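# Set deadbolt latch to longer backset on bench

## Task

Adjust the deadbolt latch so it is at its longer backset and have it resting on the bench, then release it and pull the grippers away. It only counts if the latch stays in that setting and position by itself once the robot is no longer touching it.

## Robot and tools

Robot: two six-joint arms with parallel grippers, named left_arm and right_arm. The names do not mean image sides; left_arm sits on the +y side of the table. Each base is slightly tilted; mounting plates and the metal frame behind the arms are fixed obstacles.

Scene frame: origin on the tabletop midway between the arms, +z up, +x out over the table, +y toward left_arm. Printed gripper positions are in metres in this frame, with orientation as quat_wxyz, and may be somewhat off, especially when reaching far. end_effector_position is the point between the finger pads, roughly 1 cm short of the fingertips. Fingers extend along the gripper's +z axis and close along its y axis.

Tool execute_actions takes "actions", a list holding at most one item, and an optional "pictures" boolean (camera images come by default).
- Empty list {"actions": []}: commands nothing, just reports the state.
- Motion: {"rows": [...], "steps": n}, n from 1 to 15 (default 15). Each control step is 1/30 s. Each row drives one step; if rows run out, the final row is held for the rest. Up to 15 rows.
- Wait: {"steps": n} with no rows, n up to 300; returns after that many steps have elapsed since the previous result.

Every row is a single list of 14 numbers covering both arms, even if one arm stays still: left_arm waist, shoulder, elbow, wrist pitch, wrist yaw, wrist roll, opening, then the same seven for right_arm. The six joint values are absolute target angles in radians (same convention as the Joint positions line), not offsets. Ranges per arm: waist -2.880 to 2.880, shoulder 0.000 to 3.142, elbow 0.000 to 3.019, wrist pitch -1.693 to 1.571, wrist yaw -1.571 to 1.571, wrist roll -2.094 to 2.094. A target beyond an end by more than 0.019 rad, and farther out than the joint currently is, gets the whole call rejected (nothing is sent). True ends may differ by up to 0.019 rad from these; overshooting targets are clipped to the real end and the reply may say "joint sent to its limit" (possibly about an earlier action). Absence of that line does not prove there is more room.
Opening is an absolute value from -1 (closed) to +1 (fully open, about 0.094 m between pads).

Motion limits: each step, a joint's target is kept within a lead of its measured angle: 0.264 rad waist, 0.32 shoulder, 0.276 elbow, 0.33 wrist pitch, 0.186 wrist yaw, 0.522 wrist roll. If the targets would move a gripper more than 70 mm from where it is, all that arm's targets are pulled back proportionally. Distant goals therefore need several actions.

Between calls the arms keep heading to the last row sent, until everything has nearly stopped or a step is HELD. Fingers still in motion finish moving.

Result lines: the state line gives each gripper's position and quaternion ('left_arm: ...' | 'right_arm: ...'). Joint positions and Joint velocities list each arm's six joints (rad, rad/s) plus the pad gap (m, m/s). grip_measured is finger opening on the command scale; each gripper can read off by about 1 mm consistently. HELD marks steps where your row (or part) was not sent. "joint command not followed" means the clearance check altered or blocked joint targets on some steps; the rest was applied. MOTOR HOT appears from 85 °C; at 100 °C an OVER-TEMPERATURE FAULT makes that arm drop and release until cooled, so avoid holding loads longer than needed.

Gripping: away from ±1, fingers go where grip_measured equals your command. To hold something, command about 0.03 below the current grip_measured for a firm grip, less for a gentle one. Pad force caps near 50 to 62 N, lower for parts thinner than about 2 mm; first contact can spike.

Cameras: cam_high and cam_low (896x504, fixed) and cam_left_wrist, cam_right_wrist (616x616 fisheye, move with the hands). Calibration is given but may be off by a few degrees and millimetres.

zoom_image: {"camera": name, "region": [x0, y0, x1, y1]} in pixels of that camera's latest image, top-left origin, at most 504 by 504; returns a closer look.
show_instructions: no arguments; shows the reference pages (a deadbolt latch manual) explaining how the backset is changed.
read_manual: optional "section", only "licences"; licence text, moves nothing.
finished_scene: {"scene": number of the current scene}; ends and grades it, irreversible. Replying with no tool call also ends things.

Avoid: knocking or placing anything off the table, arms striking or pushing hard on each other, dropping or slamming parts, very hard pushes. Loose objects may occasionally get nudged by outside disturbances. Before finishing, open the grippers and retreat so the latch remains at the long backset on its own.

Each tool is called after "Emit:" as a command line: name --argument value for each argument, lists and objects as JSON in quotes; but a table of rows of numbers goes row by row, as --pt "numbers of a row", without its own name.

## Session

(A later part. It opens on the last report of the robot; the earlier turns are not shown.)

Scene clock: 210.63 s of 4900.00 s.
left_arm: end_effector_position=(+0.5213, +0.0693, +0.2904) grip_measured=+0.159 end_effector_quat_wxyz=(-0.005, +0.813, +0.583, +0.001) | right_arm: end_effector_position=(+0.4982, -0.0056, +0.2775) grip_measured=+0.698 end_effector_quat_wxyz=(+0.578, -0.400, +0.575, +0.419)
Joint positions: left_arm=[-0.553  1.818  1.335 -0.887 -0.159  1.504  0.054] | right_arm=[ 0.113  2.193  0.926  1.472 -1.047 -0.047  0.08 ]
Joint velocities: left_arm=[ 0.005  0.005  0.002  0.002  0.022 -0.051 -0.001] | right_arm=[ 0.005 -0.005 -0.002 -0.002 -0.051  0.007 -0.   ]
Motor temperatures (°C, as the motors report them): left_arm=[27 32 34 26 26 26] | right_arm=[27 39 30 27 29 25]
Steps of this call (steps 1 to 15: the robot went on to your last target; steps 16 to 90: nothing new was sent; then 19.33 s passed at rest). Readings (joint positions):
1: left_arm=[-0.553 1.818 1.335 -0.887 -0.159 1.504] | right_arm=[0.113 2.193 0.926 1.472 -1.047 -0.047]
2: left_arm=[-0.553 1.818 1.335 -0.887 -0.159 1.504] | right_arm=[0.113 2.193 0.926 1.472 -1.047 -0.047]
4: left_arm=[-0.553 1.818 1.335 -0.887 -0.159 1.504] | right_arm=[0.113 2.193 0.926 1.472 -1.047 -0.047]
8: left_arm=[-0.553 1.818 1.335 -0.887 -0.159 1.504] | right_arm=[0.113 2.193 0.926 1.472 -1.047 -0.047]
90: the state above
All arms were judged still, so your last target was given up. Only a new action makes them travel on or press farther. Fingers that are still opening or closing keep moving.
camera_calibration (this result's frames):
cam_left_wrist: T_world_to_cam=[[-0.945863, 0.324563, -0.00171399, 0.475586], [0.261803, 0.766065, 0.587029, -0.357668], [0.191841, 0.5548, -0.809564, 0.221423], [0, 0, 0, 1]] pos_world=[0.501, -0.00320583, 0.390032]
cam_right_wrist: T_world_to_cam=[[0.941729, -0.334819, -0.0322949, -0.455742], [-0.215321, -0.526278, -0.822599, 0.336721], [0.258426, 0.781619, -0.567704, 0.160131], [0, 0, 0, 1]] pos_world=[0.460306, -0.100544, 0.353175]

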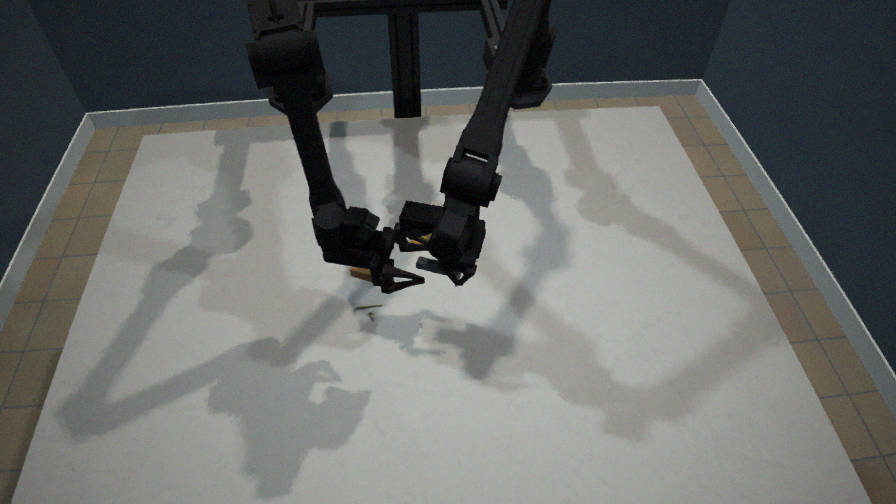

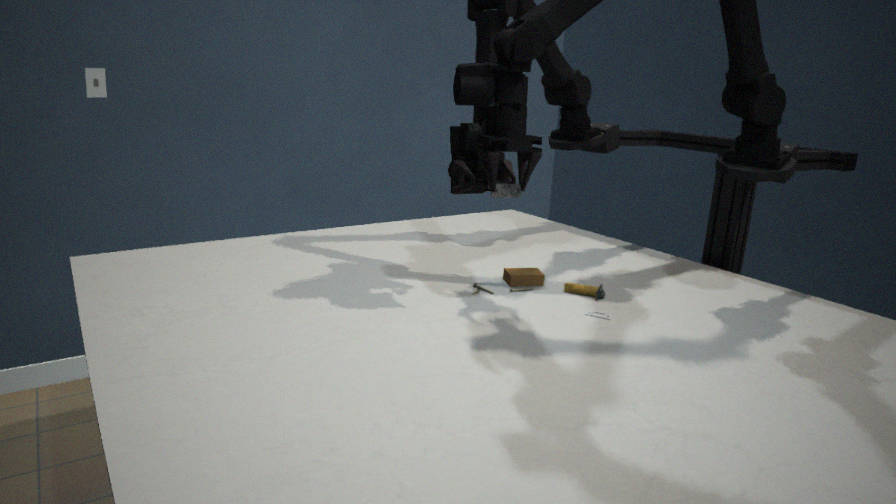

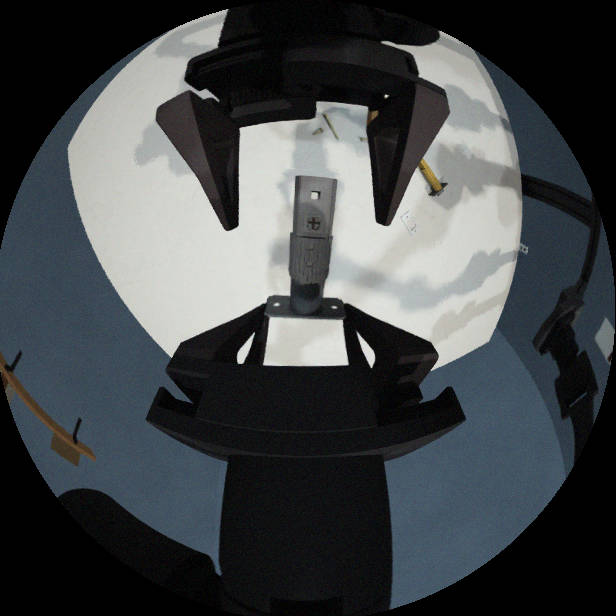

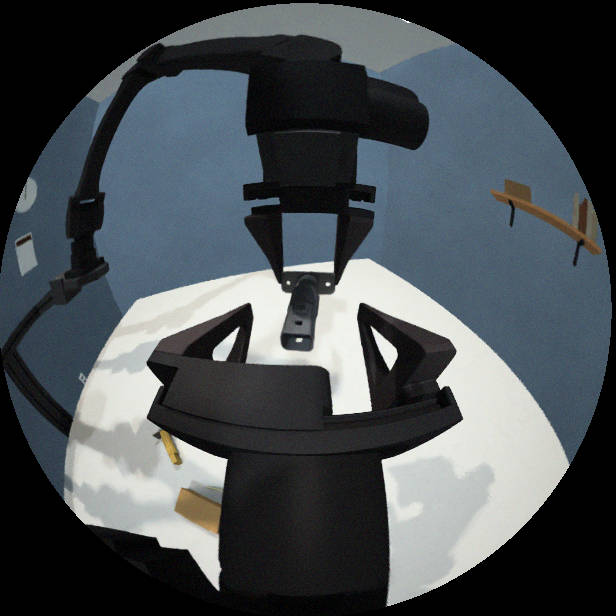

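Emit:
execute_actions --actions '[{"rows":[[-0.585,1.83,1.35,-0.90,-0.155,1.515,0.13,0.135,2.22,0.94,1.49,-1.045,-0.04,0.4]],"steps":15}]'

Scene clock: 215.67 s of 4900.00 s.
left_arm: end_effector_position=(+0.5159, +0.0550, +0.2927) grip_measured=+0.159 end_effector_quat_wxyz=(-0.002, +0.820, +0.572, -0.001) | right_arm: end_effector_position=(+0.4949, +0.0013, +0.2784) grip_measured=+0.402 end_effector_quat_wxyz=(+0.576, -0.403, +0.572, +0.423)
Joint positions: left_arm=[-0.58   1.818  1.335 -0.887 -0.158  1.504  0.054] | right_arm=[ 0.126  2.193  0.926  1.472 -1.047 -0.047  0.066]
Joint velocities: left_arm=[ 0.005 -0.005 -0.022  0.007 -0.051  0.066 -0.001] | right_arm=[ 0.005 -0.015 -0.007  0.002  0.007 -0.022  0.001]
Motor temperatures (°C, as the motors report them): left_arm=[27 32 34 26 26 26] | right_arm=[27 39 30 27 29 25]
Steps of this call (steps 1 to 90: nothing new was sent; then 1.53 s passed at rest; steps 91 to 105: all 15 steps of this action). Readings (joint positions):
91: left_arm=[-0.554 1.818 1.335 -0.887 -0.159 1.504] | right_arm=[0.114 2.193 0.926 1.472 -1.047 -0.047]
92: left_arm=[-0.556 1.818 1.335 -0.887 -0.159 1.504] | right_arm=[0.115 2.193 0.926 1.472 -1.047 -0.047]
94: left_arm=[-0.562 1.818 1.335 -0.887 -0.159 1.504] | right_arm=[0.118 2.193 0.926 1.472 -1.047 -0.047]
98: left_arm=[-0.576 1.818 1.335 -0.887 -0.158 1.504] | right_arm=[0.125 2.193 0.926 1.472 -1.047 -0.047]
105: the state above
camera_calibration (this result's frames):
cam_left_wrist: T_world_to_cam=[[-0.937037, 0.349189, -0.00539597, 0.47032], [0.281096, 0.763299, 0.581687, -0.354788], [0.207238, 0.543545, -0.813395, 0.226021], [0, 0, 0, 1]] pos_world=[0.493597, -0.0162739, 0.392757]
cam_right_wrist: T_world_to_cam=[[0.945853, -0.322874, -0.0333815, -0.452117], [-0.20872, -0.526213, -0.824339, 0.337547], [0.248592, 0.786671, -0.565111, 0.160244], [0, 0, 0, 1]] pos_world=[0.458254, -0.0944144, 0.353717]

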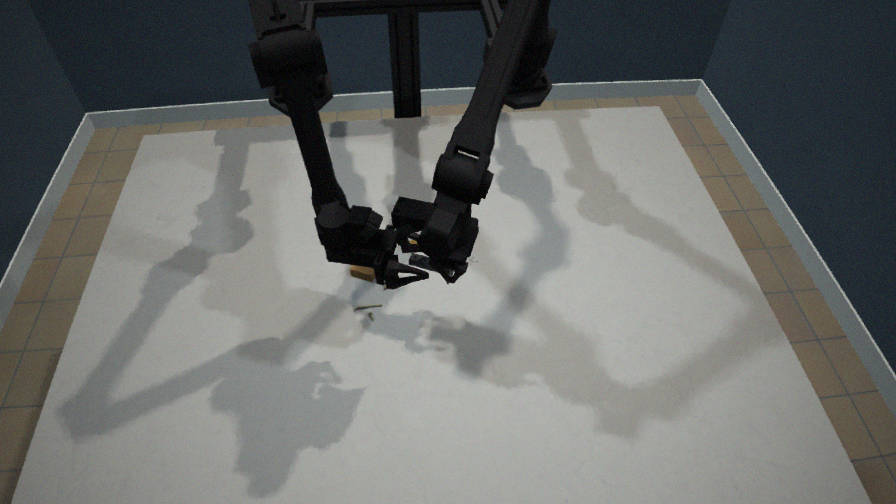

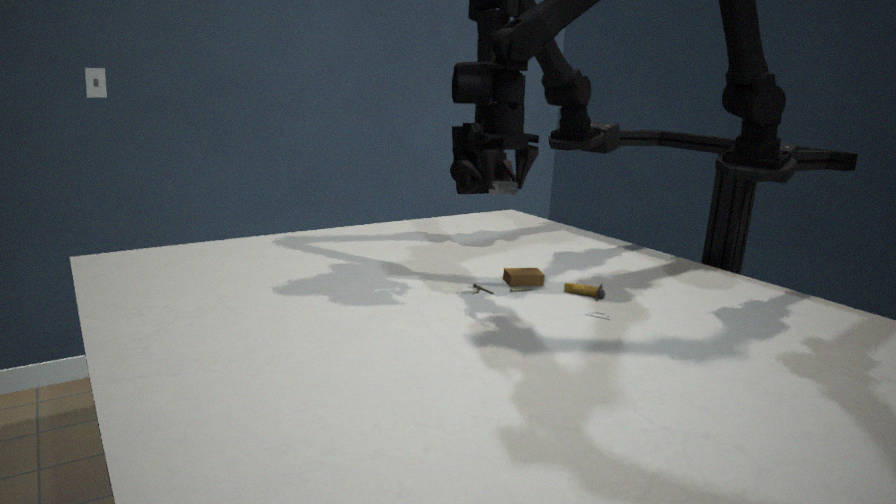

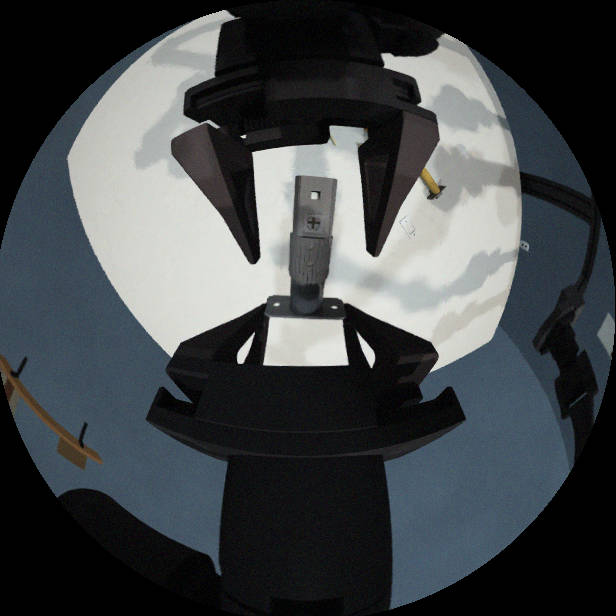

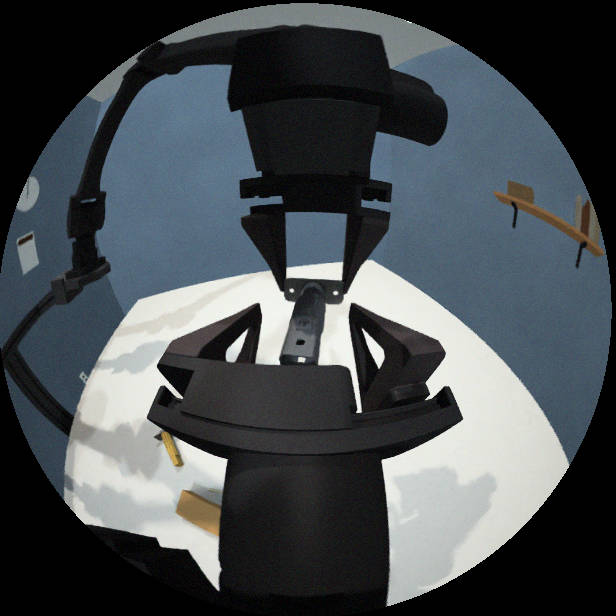

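Emit:
execute_actions --actions '[{"rows":[[-0.555,1.83,1.35,-0.90,-0.155,1.515,0.13,0.14,2.22,0.94,1.49,-1.045,-0.04,-0.2]],"steps":15}]'

Scene clock: 221.97 s of 4900.00 s.
left_arm: end_effector_position=(+0.5194, +0.0641, +0.2912) grip_measured=+0.159 end_effector_quat_wxyz=(-0.004, +0.815, +0.579, -0.000) | right_arm: end_effector_position=(+0.4944, +0.0023, +0.2785) grip_measured=-0.199 end_effector_quat_wxyz=(+0.576, -0.403, +0.571, +0.424)
Joint positions: left_arm=[-0.563  1.818  1.335 -0.887 -0.157  1.504  0.054] | right_arm=[ 0.128  2.193  0.926  1.472 -1.047 -0.047  0.038]
Joint velocities: left_arm=[ 0.005 -0.015 -0.002 -0.007  0.051 -0.051 -0.001] | right_arm=[-0.015  0.005 -0.002  0.002 -0.051 -0.007  0.001]
Motor temperatures (°C, as the motors report them): left_arm=[27 32 34 26 26 26] | right_arm=[27 39 30 27 29 25]
Steps of this call (steps 1 to 15: the robot went on to your last target; steps 16 to 90: nothing new was sent; then 2.80 s passed at rest; steps 91 to 105: all 15 steps of this action). Readings (joint positions):
91: left_arm=[-0.580 1.818 1.335 -0.887 -0.158 1.504] | right_arm=[0.126 2.193 0.926 1.472 -1.047 -0.047]
92: left_arm=[-0.579 1.818 1.335 -0.887 -0.157 1.504] | right_arm=[0.127 2.193 0.926 1.472 -1.047 -0.047]
94: left_arm=[-0.574 1.818 1.335 -0.887 -0.157 1.504] | right_arm=[0.127 2.193 0.926 1.472 -1.047 -0.047]
98: left_arm=[-0.565 1.818 1.335 -0.887 -0.157 1.504] | right_arm=[0.128 2.193 0.926 1.472 -1.047 -0.047]
105: the state above
camera_calibration (this result's frames):
cam_left_wrist: T_world_to_cam=[[-0.942832, 0.333255, -0.00293836, 0.473694], [0.268798, 0.765627, 0.584434, -0.356472], [0.197015, 0.550233, -0.811436, 0.223457], [0, 0, 0, 1]] pos_world=[0.498409, -0.00788975, 0.391048]
cam_right_wrist: T_world_to_cam=[[0.946447, -0.321113, -0.033538, -0.451585], [-0.207749, -0.526196, -0.824595, 0.337671], [0.247141, 0.787403, -0.564728, 0.160257], [0, 0, 0, 1]] pos_world=[0.457946, -0.0935153, 0.353798]

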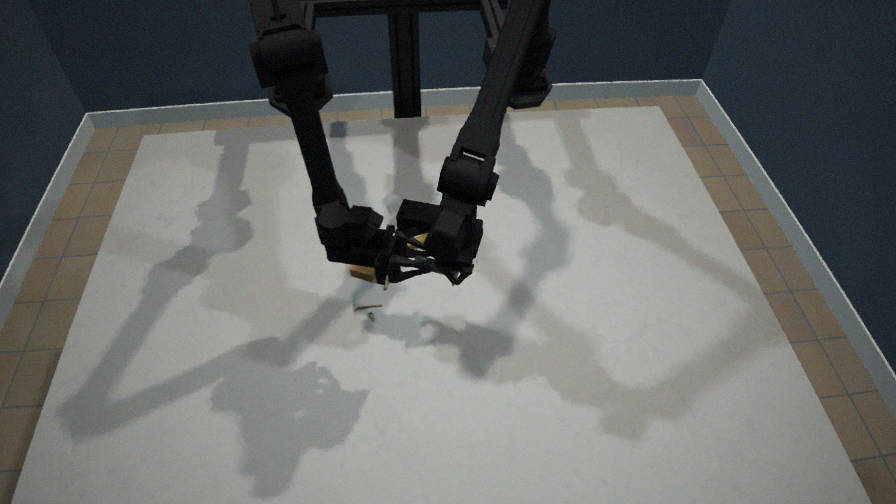

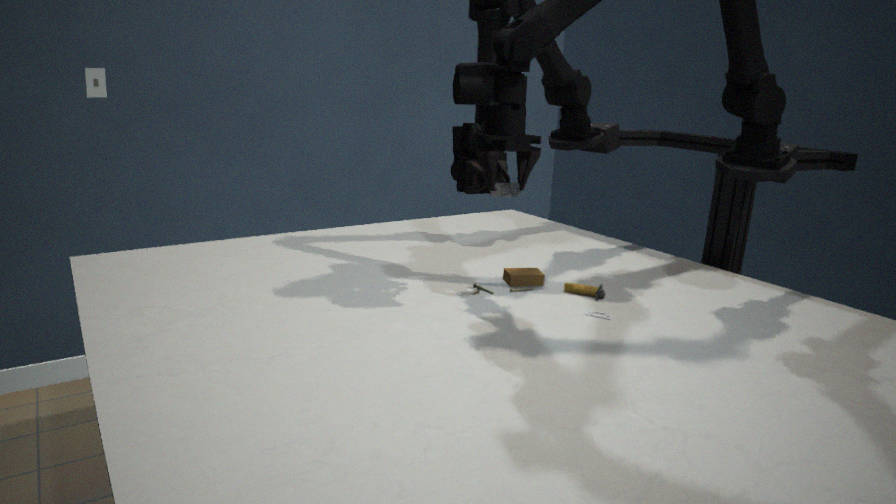

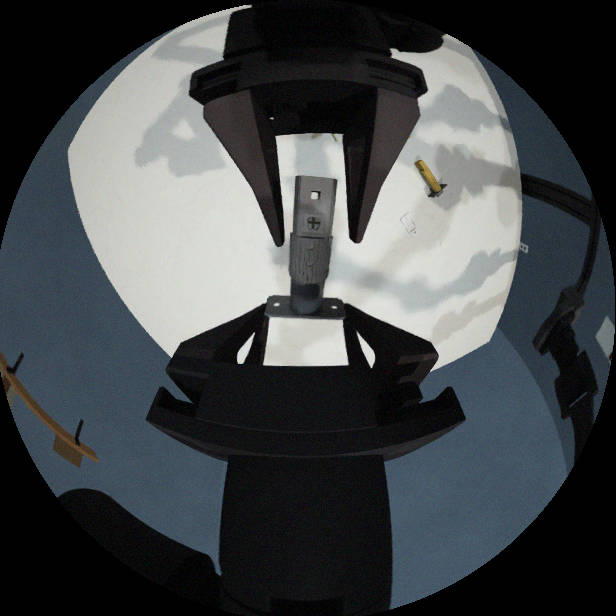

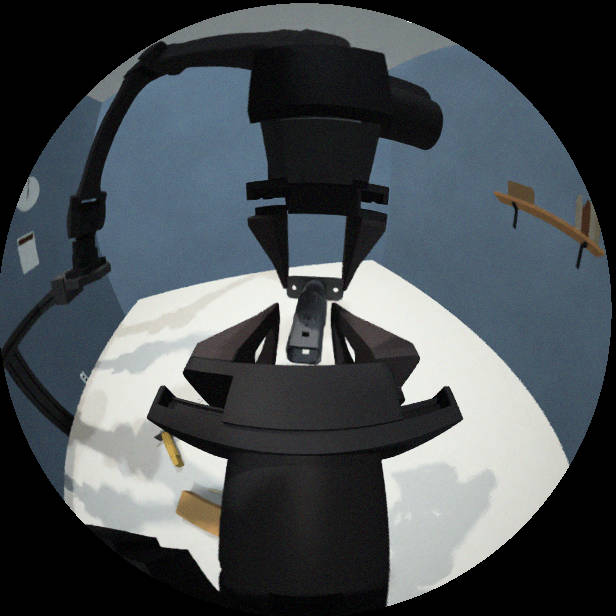

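Emit:
execute_actions --actions '[{"rows":[[-0.555,1.83,1.35,-0.90,-0.155,1.515,0.13,0.14,2.22,0.94,1.49,-1.045,-0.04,-0.5]],"steps":12}]' --pictures false

Emit:
execute_actions --actions '[{"rows":[[-0.555,1.83,1.35,-0.90,-0.155,1.515,0.13,0.14,2.22,0.94,1.49,-1.045,-0.04,-0.62]],"steps":12}]'

Scene clock: 227.93 s of 4900.00 s.
left_arm: end_effector_position=(+0.5188, +0.0649, +0.2911) grip_measured=+0.159 end_effector_quat_wxyz=(-0.006, +0.816, +0.578, -0.001) | right_arm: end_effector_position=(+0.4962, +0.0021, +0.2787) grip_measured=-0.495 end_effector_quat_wxyz=(+0.577, -0.401, +0.572, +0.422)
Joint positions: left_arm=[-0.562  1.818  1.335 -0.891 -0.158  1.506  0.054] | right_arm=[ 0.128  2.193  0.929  1.472 -1.041 -0.046  0.024]
Joint velocities: left_arm=[-0.005 -0.005  0.007 -0.017 -0.051 -0.022 -0.   ] | right_arm=[ 0.005  0.005 -0.027 -0.012 -0.022 -0.007  0.001]
Motor temperatures (°C, as the motors report them): left_arm=[27 32 34 26 26 26] | right_arm=[27 39 30 27 29 25]
Steps of this call (steps 1 to 15: the robot went on to your last target; steps 16 to 90: nothing new was sent; then 2.57 s passed at rest; steps 91 to 102: all 12 steps of this action). Readings (joint positions):
91: left_arm=[-0.563 1.818 1.335 -0.887 -0.157 1.504] | right_arm=[0.128 2.193 0.926 1.472 -1.047 -0.047]
92: left_arm=[-0.563 1.818 1.335 -0.889 -0.157 1.506] | right_arm=[0.128 2.193 0.927 1.472 -1.042 -0.047]
94: left_arm=[-0.562 1.818 1.335 -0.891 -0.158 1.506] | right_arm=[0.128 2.193 0.928 1.472 -1.041 -0.047]
98: left_arm=[-0.562 1.818 1.335 -0.891 -0.158 1.506] | right_arm=[0.128 2.193 0.929 1.472 -1.041 -0.046]
102: the state above

Scene clock: 228.33 s of 4900.00 s.
left_arm: end_effector_position=(+0.5188, +0.0654, +0.2911) grip_measured=+0.159 end_effector_quat_wxyz=(-0.006, +0.810, +0.587, -0.001) | right_arm: end_effector_position=(+0.4981, +0.0016, +0.2787) grip_measured=-0.546 end_effector_quat_wxyz=(+0.579, -0.398, +0.574, +0.420)
Joint positions: left_arm=[-0.561  1.818  1.335 -0.891 -0.157  1.486  0.054] | right_arm=[ 0.128  2.193  0.929  1.472 -1.031 -0.045  0.021]
Joint velocities: left_arm=[-0.015 -0.005 -0.002 -0.002 -0.022 -0.11   0.   ] | right_arm=[-0.005 -0.005 -0.007  0.012  0.007 -0.022 -0.001]
Motor temperatures (°C, as the motors report them): left_arm=[27 32 34 26 26 26] | right_arm=[27 39 30 27 29 25]
Steps of this call (steps 1 to 12: all 12 steps of this action). Readings (joint positions):
1: left_arm=[-0.562 1.818 1.335 -0.891 -0.158 1.502] | right_arm=[0.128 2.193 0.929 1.472 -1.034 -0.045]
2: left_arm=[-0.561 1.818 1.335 -0.891 -0.157 1.492] | right_arm=[0.128 2.193 0.929 1.472 -1.031 -0.045]
4: left_arm=[-0.561 1.818 1.335 -0.891 -0.157 1.488] | right_arm=[0.128 2.193 0.929 1.472 -1.031 -0.045]
8: left_arm=[-0.561 1.818 1.335 -0.891 -0.157 1.486] | right_arm=[0.128 2.193 0.929 1.472 -1.031 -0.045]
12: the state above
camera_calibration (this result's frames):
cam_left_wrist: T_world_to_cam=[[-0.949179, 0.314735, 0.0010581, 0.476113], [0.255962, 0.769966, 0.584496, -0.35084], [0.183147, 0.555062, -0.811396, 0.229626], [0, 0, 0, 1]] pos_world=[0.499663, -0.00717155, 0.390878]
cam_right_wrist: T_world_to_cam=[[0.941156, -0.336269, -0.0338927, -0.452535], [-0.216374, -0.522464, -0.824751, 0.342558], [0.25963, 0.783552, -0.56448, 0.153692], [0, 0, 0, 1]] pos_world=[0.460123, -0.0936253, 0.353944]

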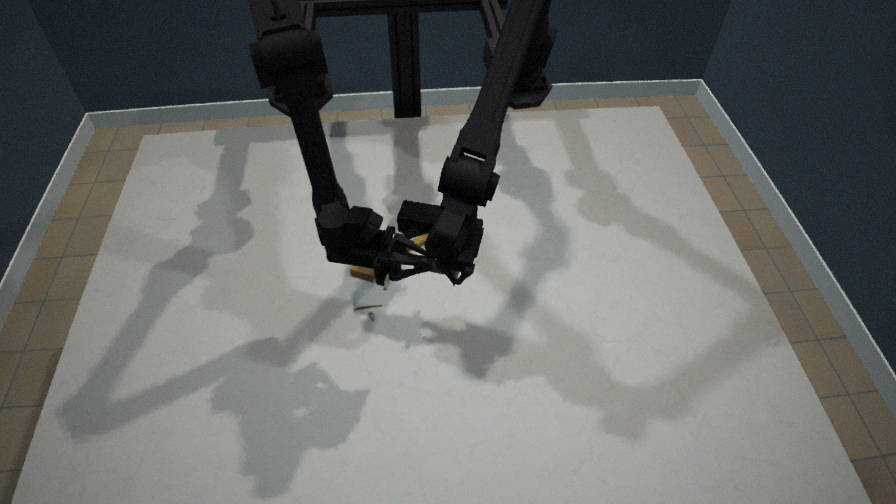

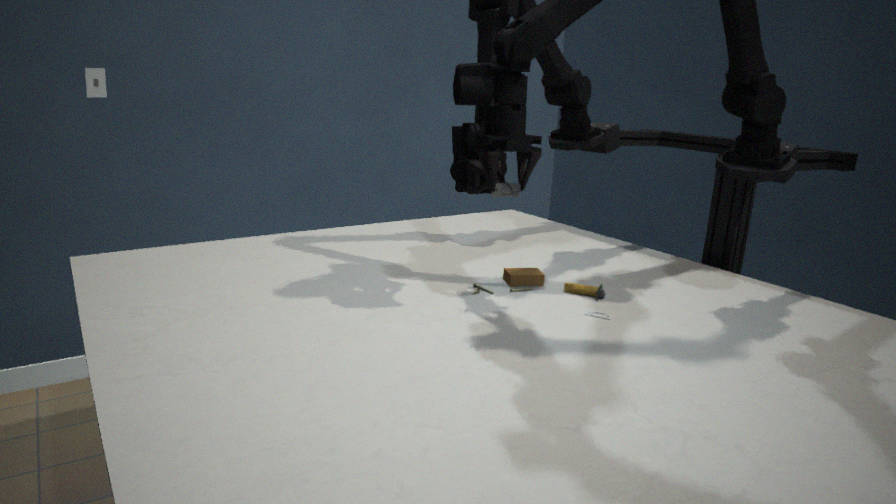

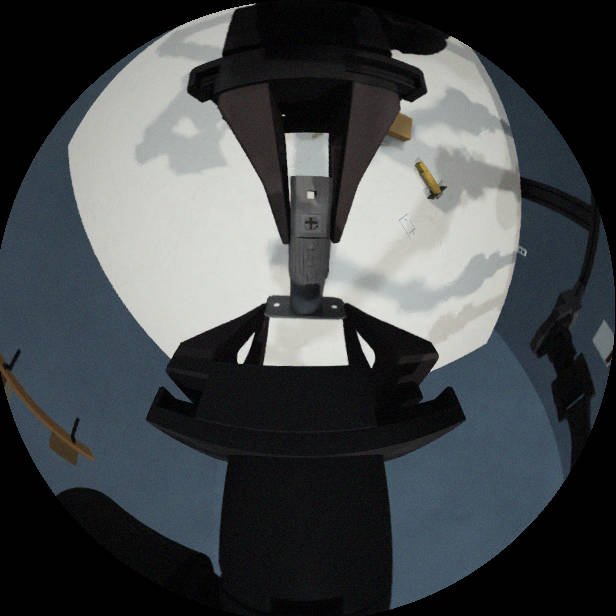

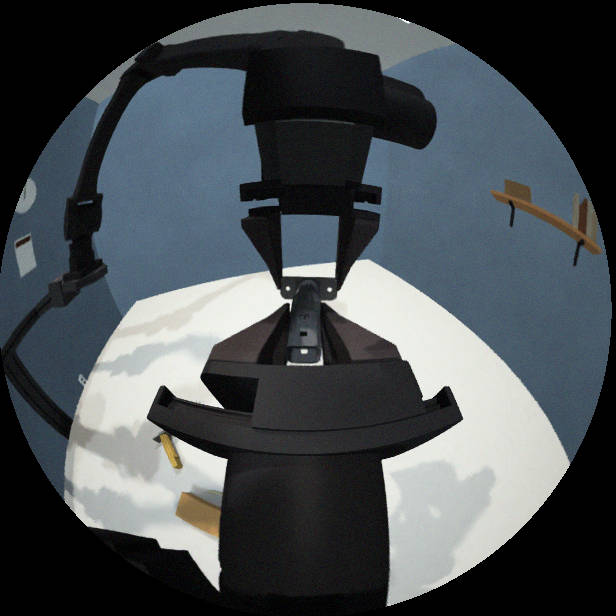

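Emit:
execute_actions --actions '[{"rows":[[-0.555,1.83,1.35,-0.90,-0.155,1.50,0.13,0.14,2.22,0.94,1.49,-1.035,0.17,-0.585]],"steps":15}]' --pictures false

Emit:
execute_actions --actions '[{"rows":[[-0.555,1.83,1.35,-0.90,-0.155,1.50,0.13,0.14,2.22,0.94,1.49,-1.035,0.38,-0.585]],"steps":15}]' --pictures false

Emit:
execute_actions --actions '[{"rows":[[-0.555,1.83,1.35,-0.90,-0.155,1.50,0.13,0.14,2.22,0.94,1.49,-1.035,0.59,-0.585]],"steps":15}]'

Scene clock: 234.47 s of 4900.00 s.
left_arm: end_effector_position=(+0.5185, +0.0657, +0.2910) grip_measured=+0.159 end_effector_quat_wxyz=(-0.006, +0.808, +0.589, -0.002) | right_arm: end_effector_position=(+0.4993, +0.0012, +0.2788) grip_measured=-0.548 end_effector_quat_wxyz=(+0.538, -0.339, +0.611, +0.471)
Joint positions: left_arm=[-0.561  1.818  1.335 -0.893 -0.157  1.48   0.054] | right_arm=[ 0.128  2.193  0.929  1.474 -1.023  0.149  0.021]
Joint velocities: left_arm=[-0.005  0.015  0.002  0.007  0.007 -0.037 -0.   ] | right_arm=[ 0.015 -0.015 -0.007 -0.017 -0.051  0.066 -0.   ]
Motor temperatures (°C, as the motors report them): left_arm=[27 32 34 26 26 26] | right_arm=[27 39 30 27 29 25]
Steps of this call (steps 1 to 15: the robot went on to your last target; steps 16 to 90: nothing new was sent; then 2.63 s passed at rest; steps 91 to 105: all 15 steps of this action). Readings (joint positions):
91: left_arm=[-0.561 1.818 1.335 -0.891 -0.157 1.484] | right_arm=[0.128 2.193 0.929 1.473 -1.028 -0.017]
92: left_arm=[-0.561 1.818 1.335 -0.891 -0.157 1.482] | right_arm=[0.128 2.193 0.929 1.474 -1.027 0.018]
94: left_arm=[-0.561 1.818 1.335 -0.891 -0.157 1.481] | right_arm=[0.128 2.193 0.929 1.474 -1.025 0.068]
98: left_arm=[-0.561 1.818 1.335 -0.892 -0.157 1.480] | right_arm=[0.128 2.193 0.929 1.474 -1.024 0.120]
105: the state above

Scene clock: 234.97 s of 4900.00 s.
left_arm: end_effector_position=(+0.5179, +0.0660, +0.2910) grip_measured=+0.159 end_effector_quat_wxyz=(-0.008, +0.808, +0.589, -0.003) | right_arm: end_effector_position=(+0.5001, +0.0011, +0.2783) grip_measured=-0.548 end_effector_quat_wxyz=(+0.486, -0.273, +0.644, +0.524)
Joint positions: left_arm=[-0.561  1.818  1.335 -0.896 -0.157  1.48   0.054] | right_arm=[ 0.128  2.195  0.931  1.474 -1.02   0.358  0.021]
Joint velocities: left_arm=[ 0.005 -0.015 -0.007 -0.002 -0.037 -0.037 -0.   ] | right_arm=[-0.005 -0.005 -0.007  0.002 -0.081  0.022  0.001]
Motor temperatures (°C, as the motors report them): left_arm=[27 32 34 26 26 26] | right_arm=[27 39 30 27 29 25]
Steps of this call (steps 1 to 15: all 15 steps of this action). Readings (joint positions):
1: left_arm=[-0.561 1.818 1.335 -0.893 -0.157 1.480] | right_arm=[0.128 2.193 0.929 1.474 -1.023 0.179]
2: left_arm=[-0.561 1.818 1.335 -0.894 -0.157 1.480] | right_arm=[0.128 2.194 0.930 1.474 -1.022 0.217]
4: left_arm=[-0.561 1.818 1.335 -0.894 -0.157 1.480] | right_arm=[0.128 2.194 0.930 1.474 -1.022 0.271]
8: left_arm=[-0.561 1.818 1.335 -0.895 -0.157 1.480] | right_arm=[0.128 2.195 0.930 1.474 -1.021 0.327]
15: the state above

Scene clock: 235.47 s of 4900.00 s.
left_arm: end_effector_position=(+0.5171, +0.0663, +0.2911) grip_measured=+0.159 end_effector_quat_wxyz=(-0.009, +0.808, +0.589, -0.003) | right_arm: end_effector_position=(+0.5006, +0.0009, +0.2776) grip_measured=-0.548 end_effector_quat_wxyz=(+0.430, -0.203, +0.669, +0.572)
Joint positions: left_arm=[-0.561  1.818  1.335 -0.899 -0.157  1.48   0.054] | right_arm=[ 0.128  2.196  0.932  1.474 -1.017  0.567  0.021]
Joint velocities: left_arm=[-0.005  0.005 -0.007 -0.007  0.037 -0.022 -0.001] | right_arm=[ 0.005 -0.005  0.002  0.002  0.007 -0.066  0.   ]
Motor temperatures (°C, as the motors report them): left_arm=[27 32 34 26 26 26] | right_arm=[27 39 30 27 29 25]
Steps of this call (steps 1 to 15: all 15 steps of this action). Readings (joint positions):
1: left_arm=[-0.561 1.818 1.335 -0.896 -0.157 1.480] | right_arm=[0.128 2.195 0.931 1.474 -1.020 0.388]
2: left_arm=[-0.561 1.818 1.335 -0.896 -0.157 1.480] | right_arm=[0.128 2.195 0.931 1.474 -1.019 0.426]
4: left_arm=[-0.561 1.818 1.335 -0.897 -0.157 1.480] | right_arm=[0.128 2.195 0.931 1.474 -1.018 0.480]
8: left_arm=[-0.561 1.818 1.335 -0.898 -0.157 1.480] | right_arm=[0.128 2.196 0.931 1.474 -1.017 0.536]
15: the state above
camera_calibration (this result's frames):
cam_left_wrist: T_world_to_cam=[[-0.950781, 0.309733, 0.00897101, 0.473031], [0.256169, 0.769411, 0.585136, -0.351397], [0.174334, 0.558635, -0.810885, 0.233578], [0, 0, 0, 1]] pos_world=[0.499046, -0.0066295, 0.390777]
cam_right_wrist: T_world_to_cam=[[0.75263, -0.268038, -0.601418, -0.203213], [-0.657039, -0.365354, -0.659406, 0.516393], [-0.0429846, 0.891444, -0.451088, 0.272875], [0, 0, 0, 1]] pos_world=[0.503964, -0.109056, 0.341387]

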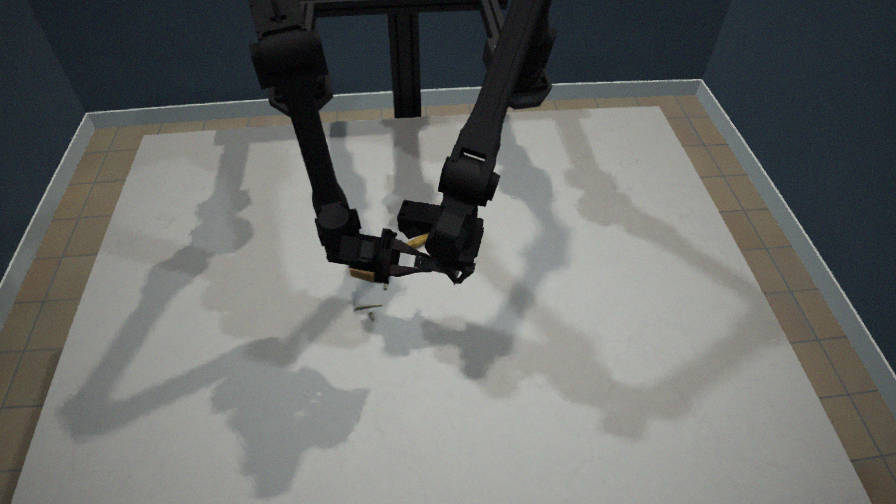

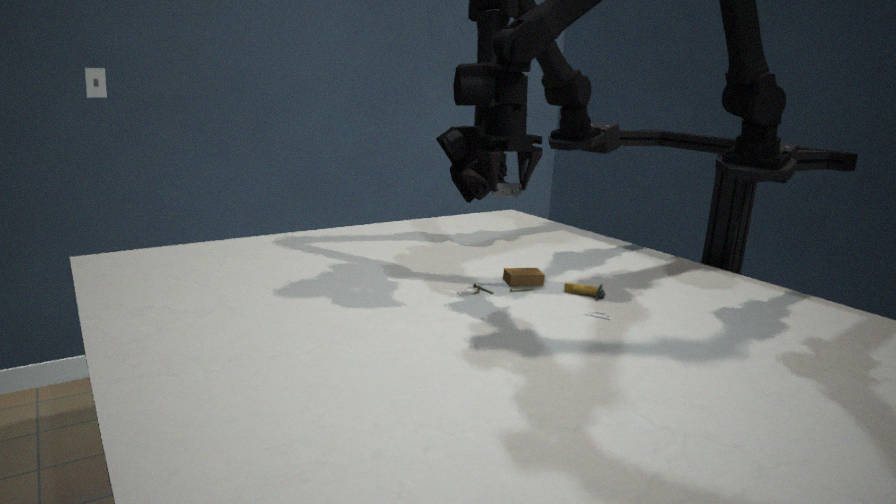

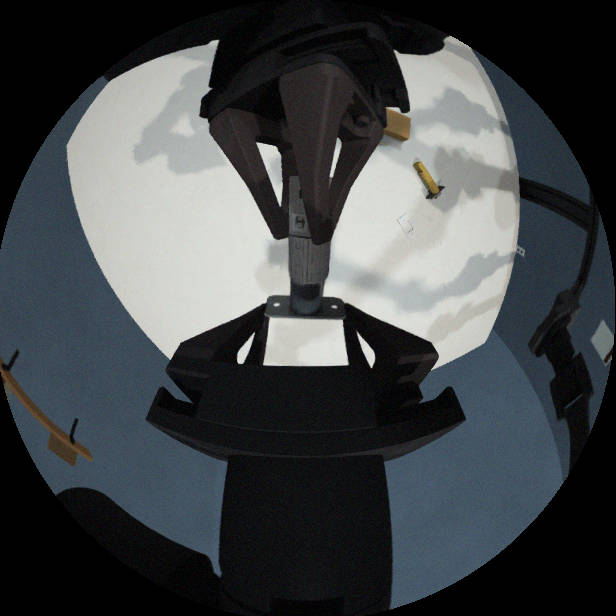

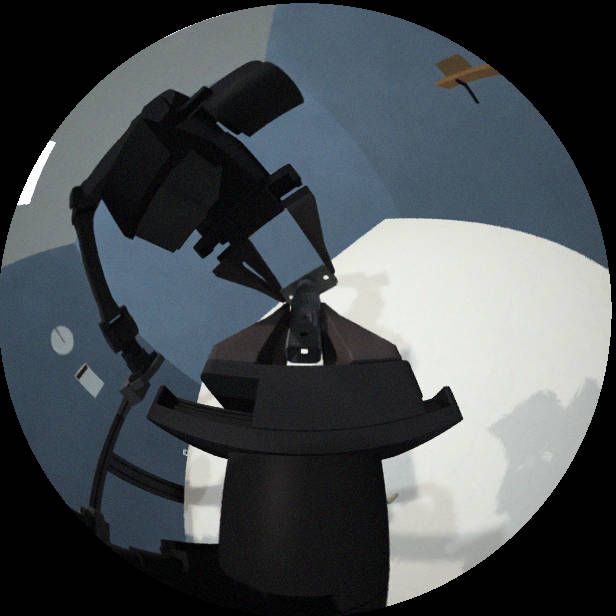

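Emit:
execute_actions --actions '[{"rows":[[-0.555,1.83,1.35,-0.90,-0.155,1.50,0.13,0.14,2.22,0.94,1.49,-1.035,0.80,-0.585]],"steps":15}]' --pictures false

Emit:
execute_actions --actions '[{"rows":[[-0.555,1.83,1.35,-0.90,-0.155,1.50,0.13,0.14,2.22,0.94,1.49,-1.035,1.0,-0.585]],"steps":15}]' --pictures false

Emit:
execute_actions --actions '[{"rows":[[-0.555,1.83,1.35,-0.90,-0.155,1.50,0.13,0.14,2.22,0.94,1.49,-1.035,1.2,-0.585]],"steps":15}]'

Scene clock: 242.00 s of 4900.00 s.
left_arm: end_effector_position=(+0.5167, +0.0665, +0.2911) grip_measured=+0.159 end_effector_quat_wxyz=(-0.010, +0.808, +0.589, -0.004) | right_arm: end_effector_position=(+0.5011, +0.0009, +0.2767) grip_measured=-0.549 end_effector_quat_wxyz=(+0.368, -0.131, +0.687, +0.613)
Joint positions: left_arm=[-0.561  1.818  1.335 -0.901 -0.157  1.48   0.054] | right_arm=[ 0.128  2.199  0.933  1.474 -1.015  0.777  0.021]
Joint velocities: left_arm=[ 0.005  0.005 -0.007  0.002  0.007 -0.022  0.001] | right_arm=[-0.005  0.015 -0.012  0.007  0.081  0.007 -0.001]
Motor temperatures (°C, as the motors report them): left_arm=[27 32 34 26 26 26] | right_arm=[27 39 30 27 29 25]
Steps of this call (steps 1 to 15: the robot went on to your last target; steps 16 to 90: nothing new was sent; then 3.03 s passed at rest; steps 91 to 105: all 15 steps of this action). Readings (joint positions):
91: left_arm=[-0.561 1.818 1.335 -0.899 -0.157 1.480] | right_arm=[0.128 2.196 0.932 1.474 -1.017 0.604]
92: left_arm=[-0.561 1.818 1.335 -0.899 -0.157 1.480] | right_arm=[0.128 2.197 0.932 1.474 -1.016 0.640]
94: left_arm=[-0.561 1.818 1.335 -0.899 -0.157 1.480] | right_arm=[0.128 2.198 0.933 1.474 -1.016 0.692]
98: left_arm=[-0.561 1.818 1.335 -0.901 -0.157 1.480] | right_arm=[0.128 2.198 0.933 1.474 -1.015 0.747]
105: the state above

Scene clock: 242.50 s of 4900.00 s.
left_arm: end_effector_position=(+0.5154, +0.0670, +0.2911) grip_measured=+0.159 end_effector_quat_wxyz=(-0.012, +0.805, +0.593, -0.005) | right_arm: end_effector_position=(+0.5008, +0.0008, +0.2759) grip_measured=-0.549 end_effector_quat_wxyz=(+0.323, -0.081, +0.695, +0.637)
Joint positions: left_arm=[-0.561  1.818  1.335 -0.907 -0.157  1.468  0.054] | right_arm=[ 0.128  2.201  0.933  1.475 -1.014  0.919  0.021]
Joint velocities: left_arm=[ 0.005 -0.005 -0.007  0.007 -0.081  0.066 -0.   ] | right_arm=[-0.005 -0.005 -0.002 -0.012  0.066 -0.022 -0.001]
Motor temperatures (°C, as the motors report them): left_arm=[27 32 34 26 26 26] | right_arm=[27 39 30 27 30 25]
Steps of this call (steps 1 to 15: all 15 steps of this action). Readings (joint positions):
1: left_arm=[-0.561 1.818 1.335 -0.901 -0.157 1.480] | right_arm=[0.128 2.199 0.933 1.474 -1.015 0.806]
2: left_arm=[-0.561 1.818 1.335 -0.902 -0.157 1.478] | right_arm=[0.128 2.199 0.933 1.474 -1.014 0.837]
4: left_arm=[-0.561 1.818 1.335 -0.904 -0.157 1.474] | right_arm=[0.128 2.199 0.933 1.474 -1.014 0.876]
8: left_arm=[-0.561 1.818 1.335 -0.906 -0.157 1.471] | right_arm=[0.128 2.201 0.933 1.474 -1.014 0.908]
15: the state above

Scene clock: 243.00 s of 4900.00 s.
left_arm: end_effector_position=(+0.5143, +0.0673, +0.2911) grip_measured=+0.159 end_effector_quat_wxyz=(-0.014, +0.805, +0.593, -0.007) | right_arm: end_effector_position=(+0.5004, +0.0009, +0.2749) grip_measured=-0.550 end_effector_quat_wxyz=(+0.264, -0.018, +0.699, +0.664)
Joint positions: left_arm=[-0.561  1.818  1.335 -0.911 -0.156  1.467  0.054] | right_arm=[ 0.128  2.203  0.934  1.476 -1.015  1.099  0.021]
Joint velocities: left_arm=[-0.005 -0.005 -0.012 -0.007  0.022 -0.007 -0.001] | right_arm=[-0.005 -0.015 -0.012  0.007  0.007  0.037 -0.   ]
Motor temperatures (°C, as the motors report them): left_arm=[27 32 34 26 26 26] | right_arm=[27 39 30 27 30 25]
Steps of this call (steps 1 to 15: all 15 steps of this action). Readings (joint positions):
1: left_arm=[-0.561 1.818 1.335 -0.907 -0.156 1.468] | right_arm=[0.128 2.201 0.933 1.475 -1.014 0.947]
2: left_arm=[-0.561 1.818 1.335 -0.908 -0.156 1.467] | right_arm=[0.128 2.201 0.934 1.475 -1.014 0.982]
4: left_arm=[-0.561 1.818 1.335 -0.909 -0.156 1.467] | right_arm=[0.128 2.203 0.934 1.475 -1.014 1.028]
8: left_arm=[-0.561 1.818 1.335 -0.910 -0.156 1.467] | right_arm=[0.128 2.203 0.934 1.476 -1.015 1.072]
15: the state above
camera_calibration (this result's frames):
cam_left_wrist: T_world_to_cam=[[-0.953884, 0.299437, 0.0210277, 0.468828], [0.254573, 0.769869, 0.585231, -0.350716], [0.159051, 0.563596, -0.810594, 0.241021], [0, 0, 0, 1]] pos_world=[0.498156, -0.00621725, 0.390762]
cam_right_wrist: T_world_to_cam=[[0.36238, -0.119735, -0.924307, 0.0791228], [-0.905122, -0.281786, -0.318356, 0.544737], [-0.222338, 0.951977, -0.210489, 0.295229], [0, 0, 0, 1]] pos_world=[0.530022, -0.118079, 0.308696]

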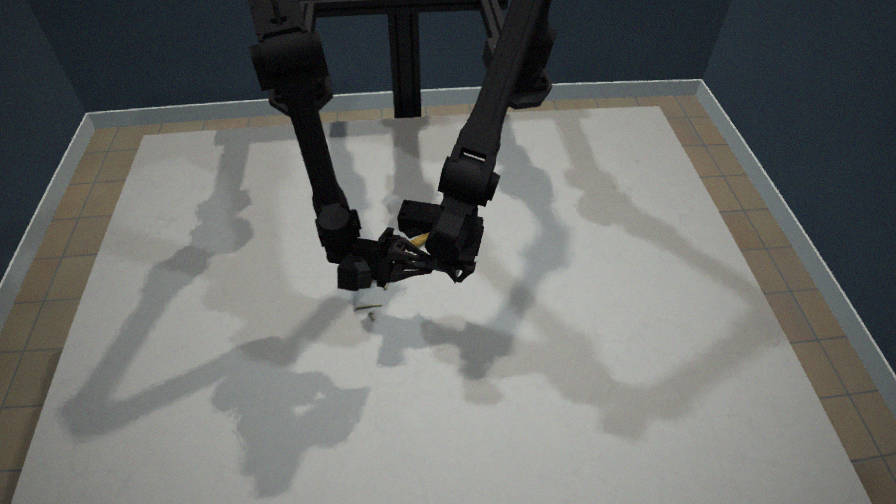

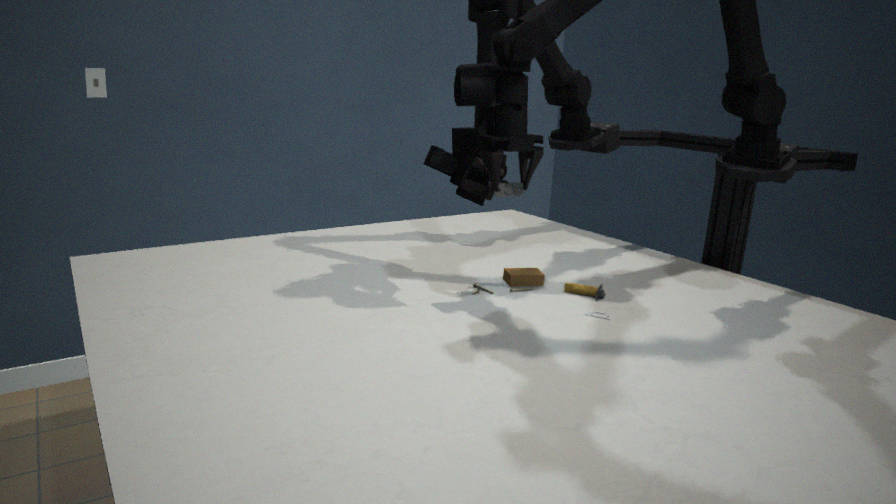

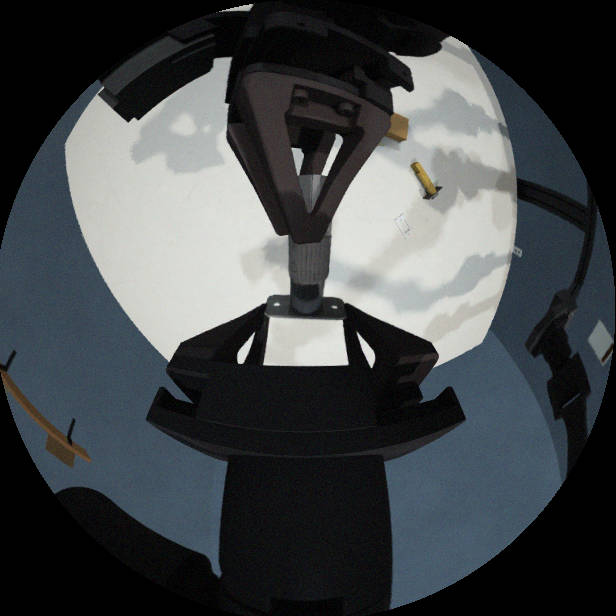

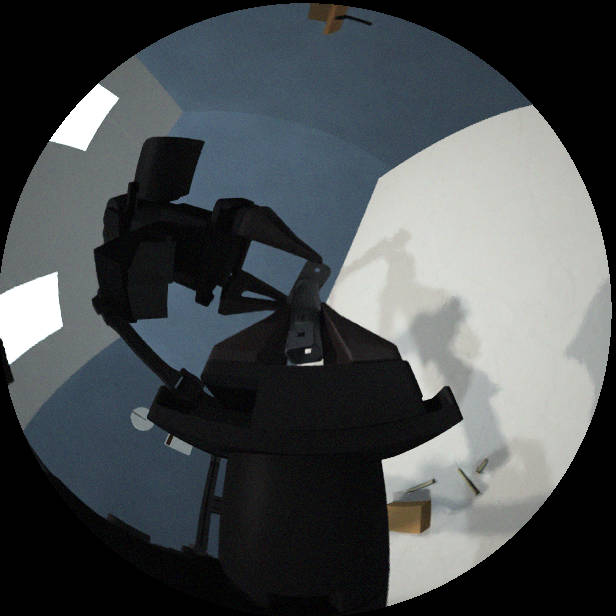

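Emit:
zoom_image --camera "cam_right_wrist" --region '[230, 250, 390, 390]'

Region (230, 250, 390, 390) of cam_right_wrist's 616x616 image, scaled by 3.150, with more detail than that image has; it fills the top 441 rows of this view, and the rest is white.

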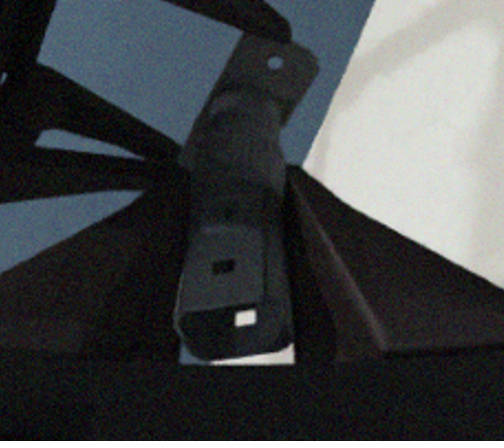

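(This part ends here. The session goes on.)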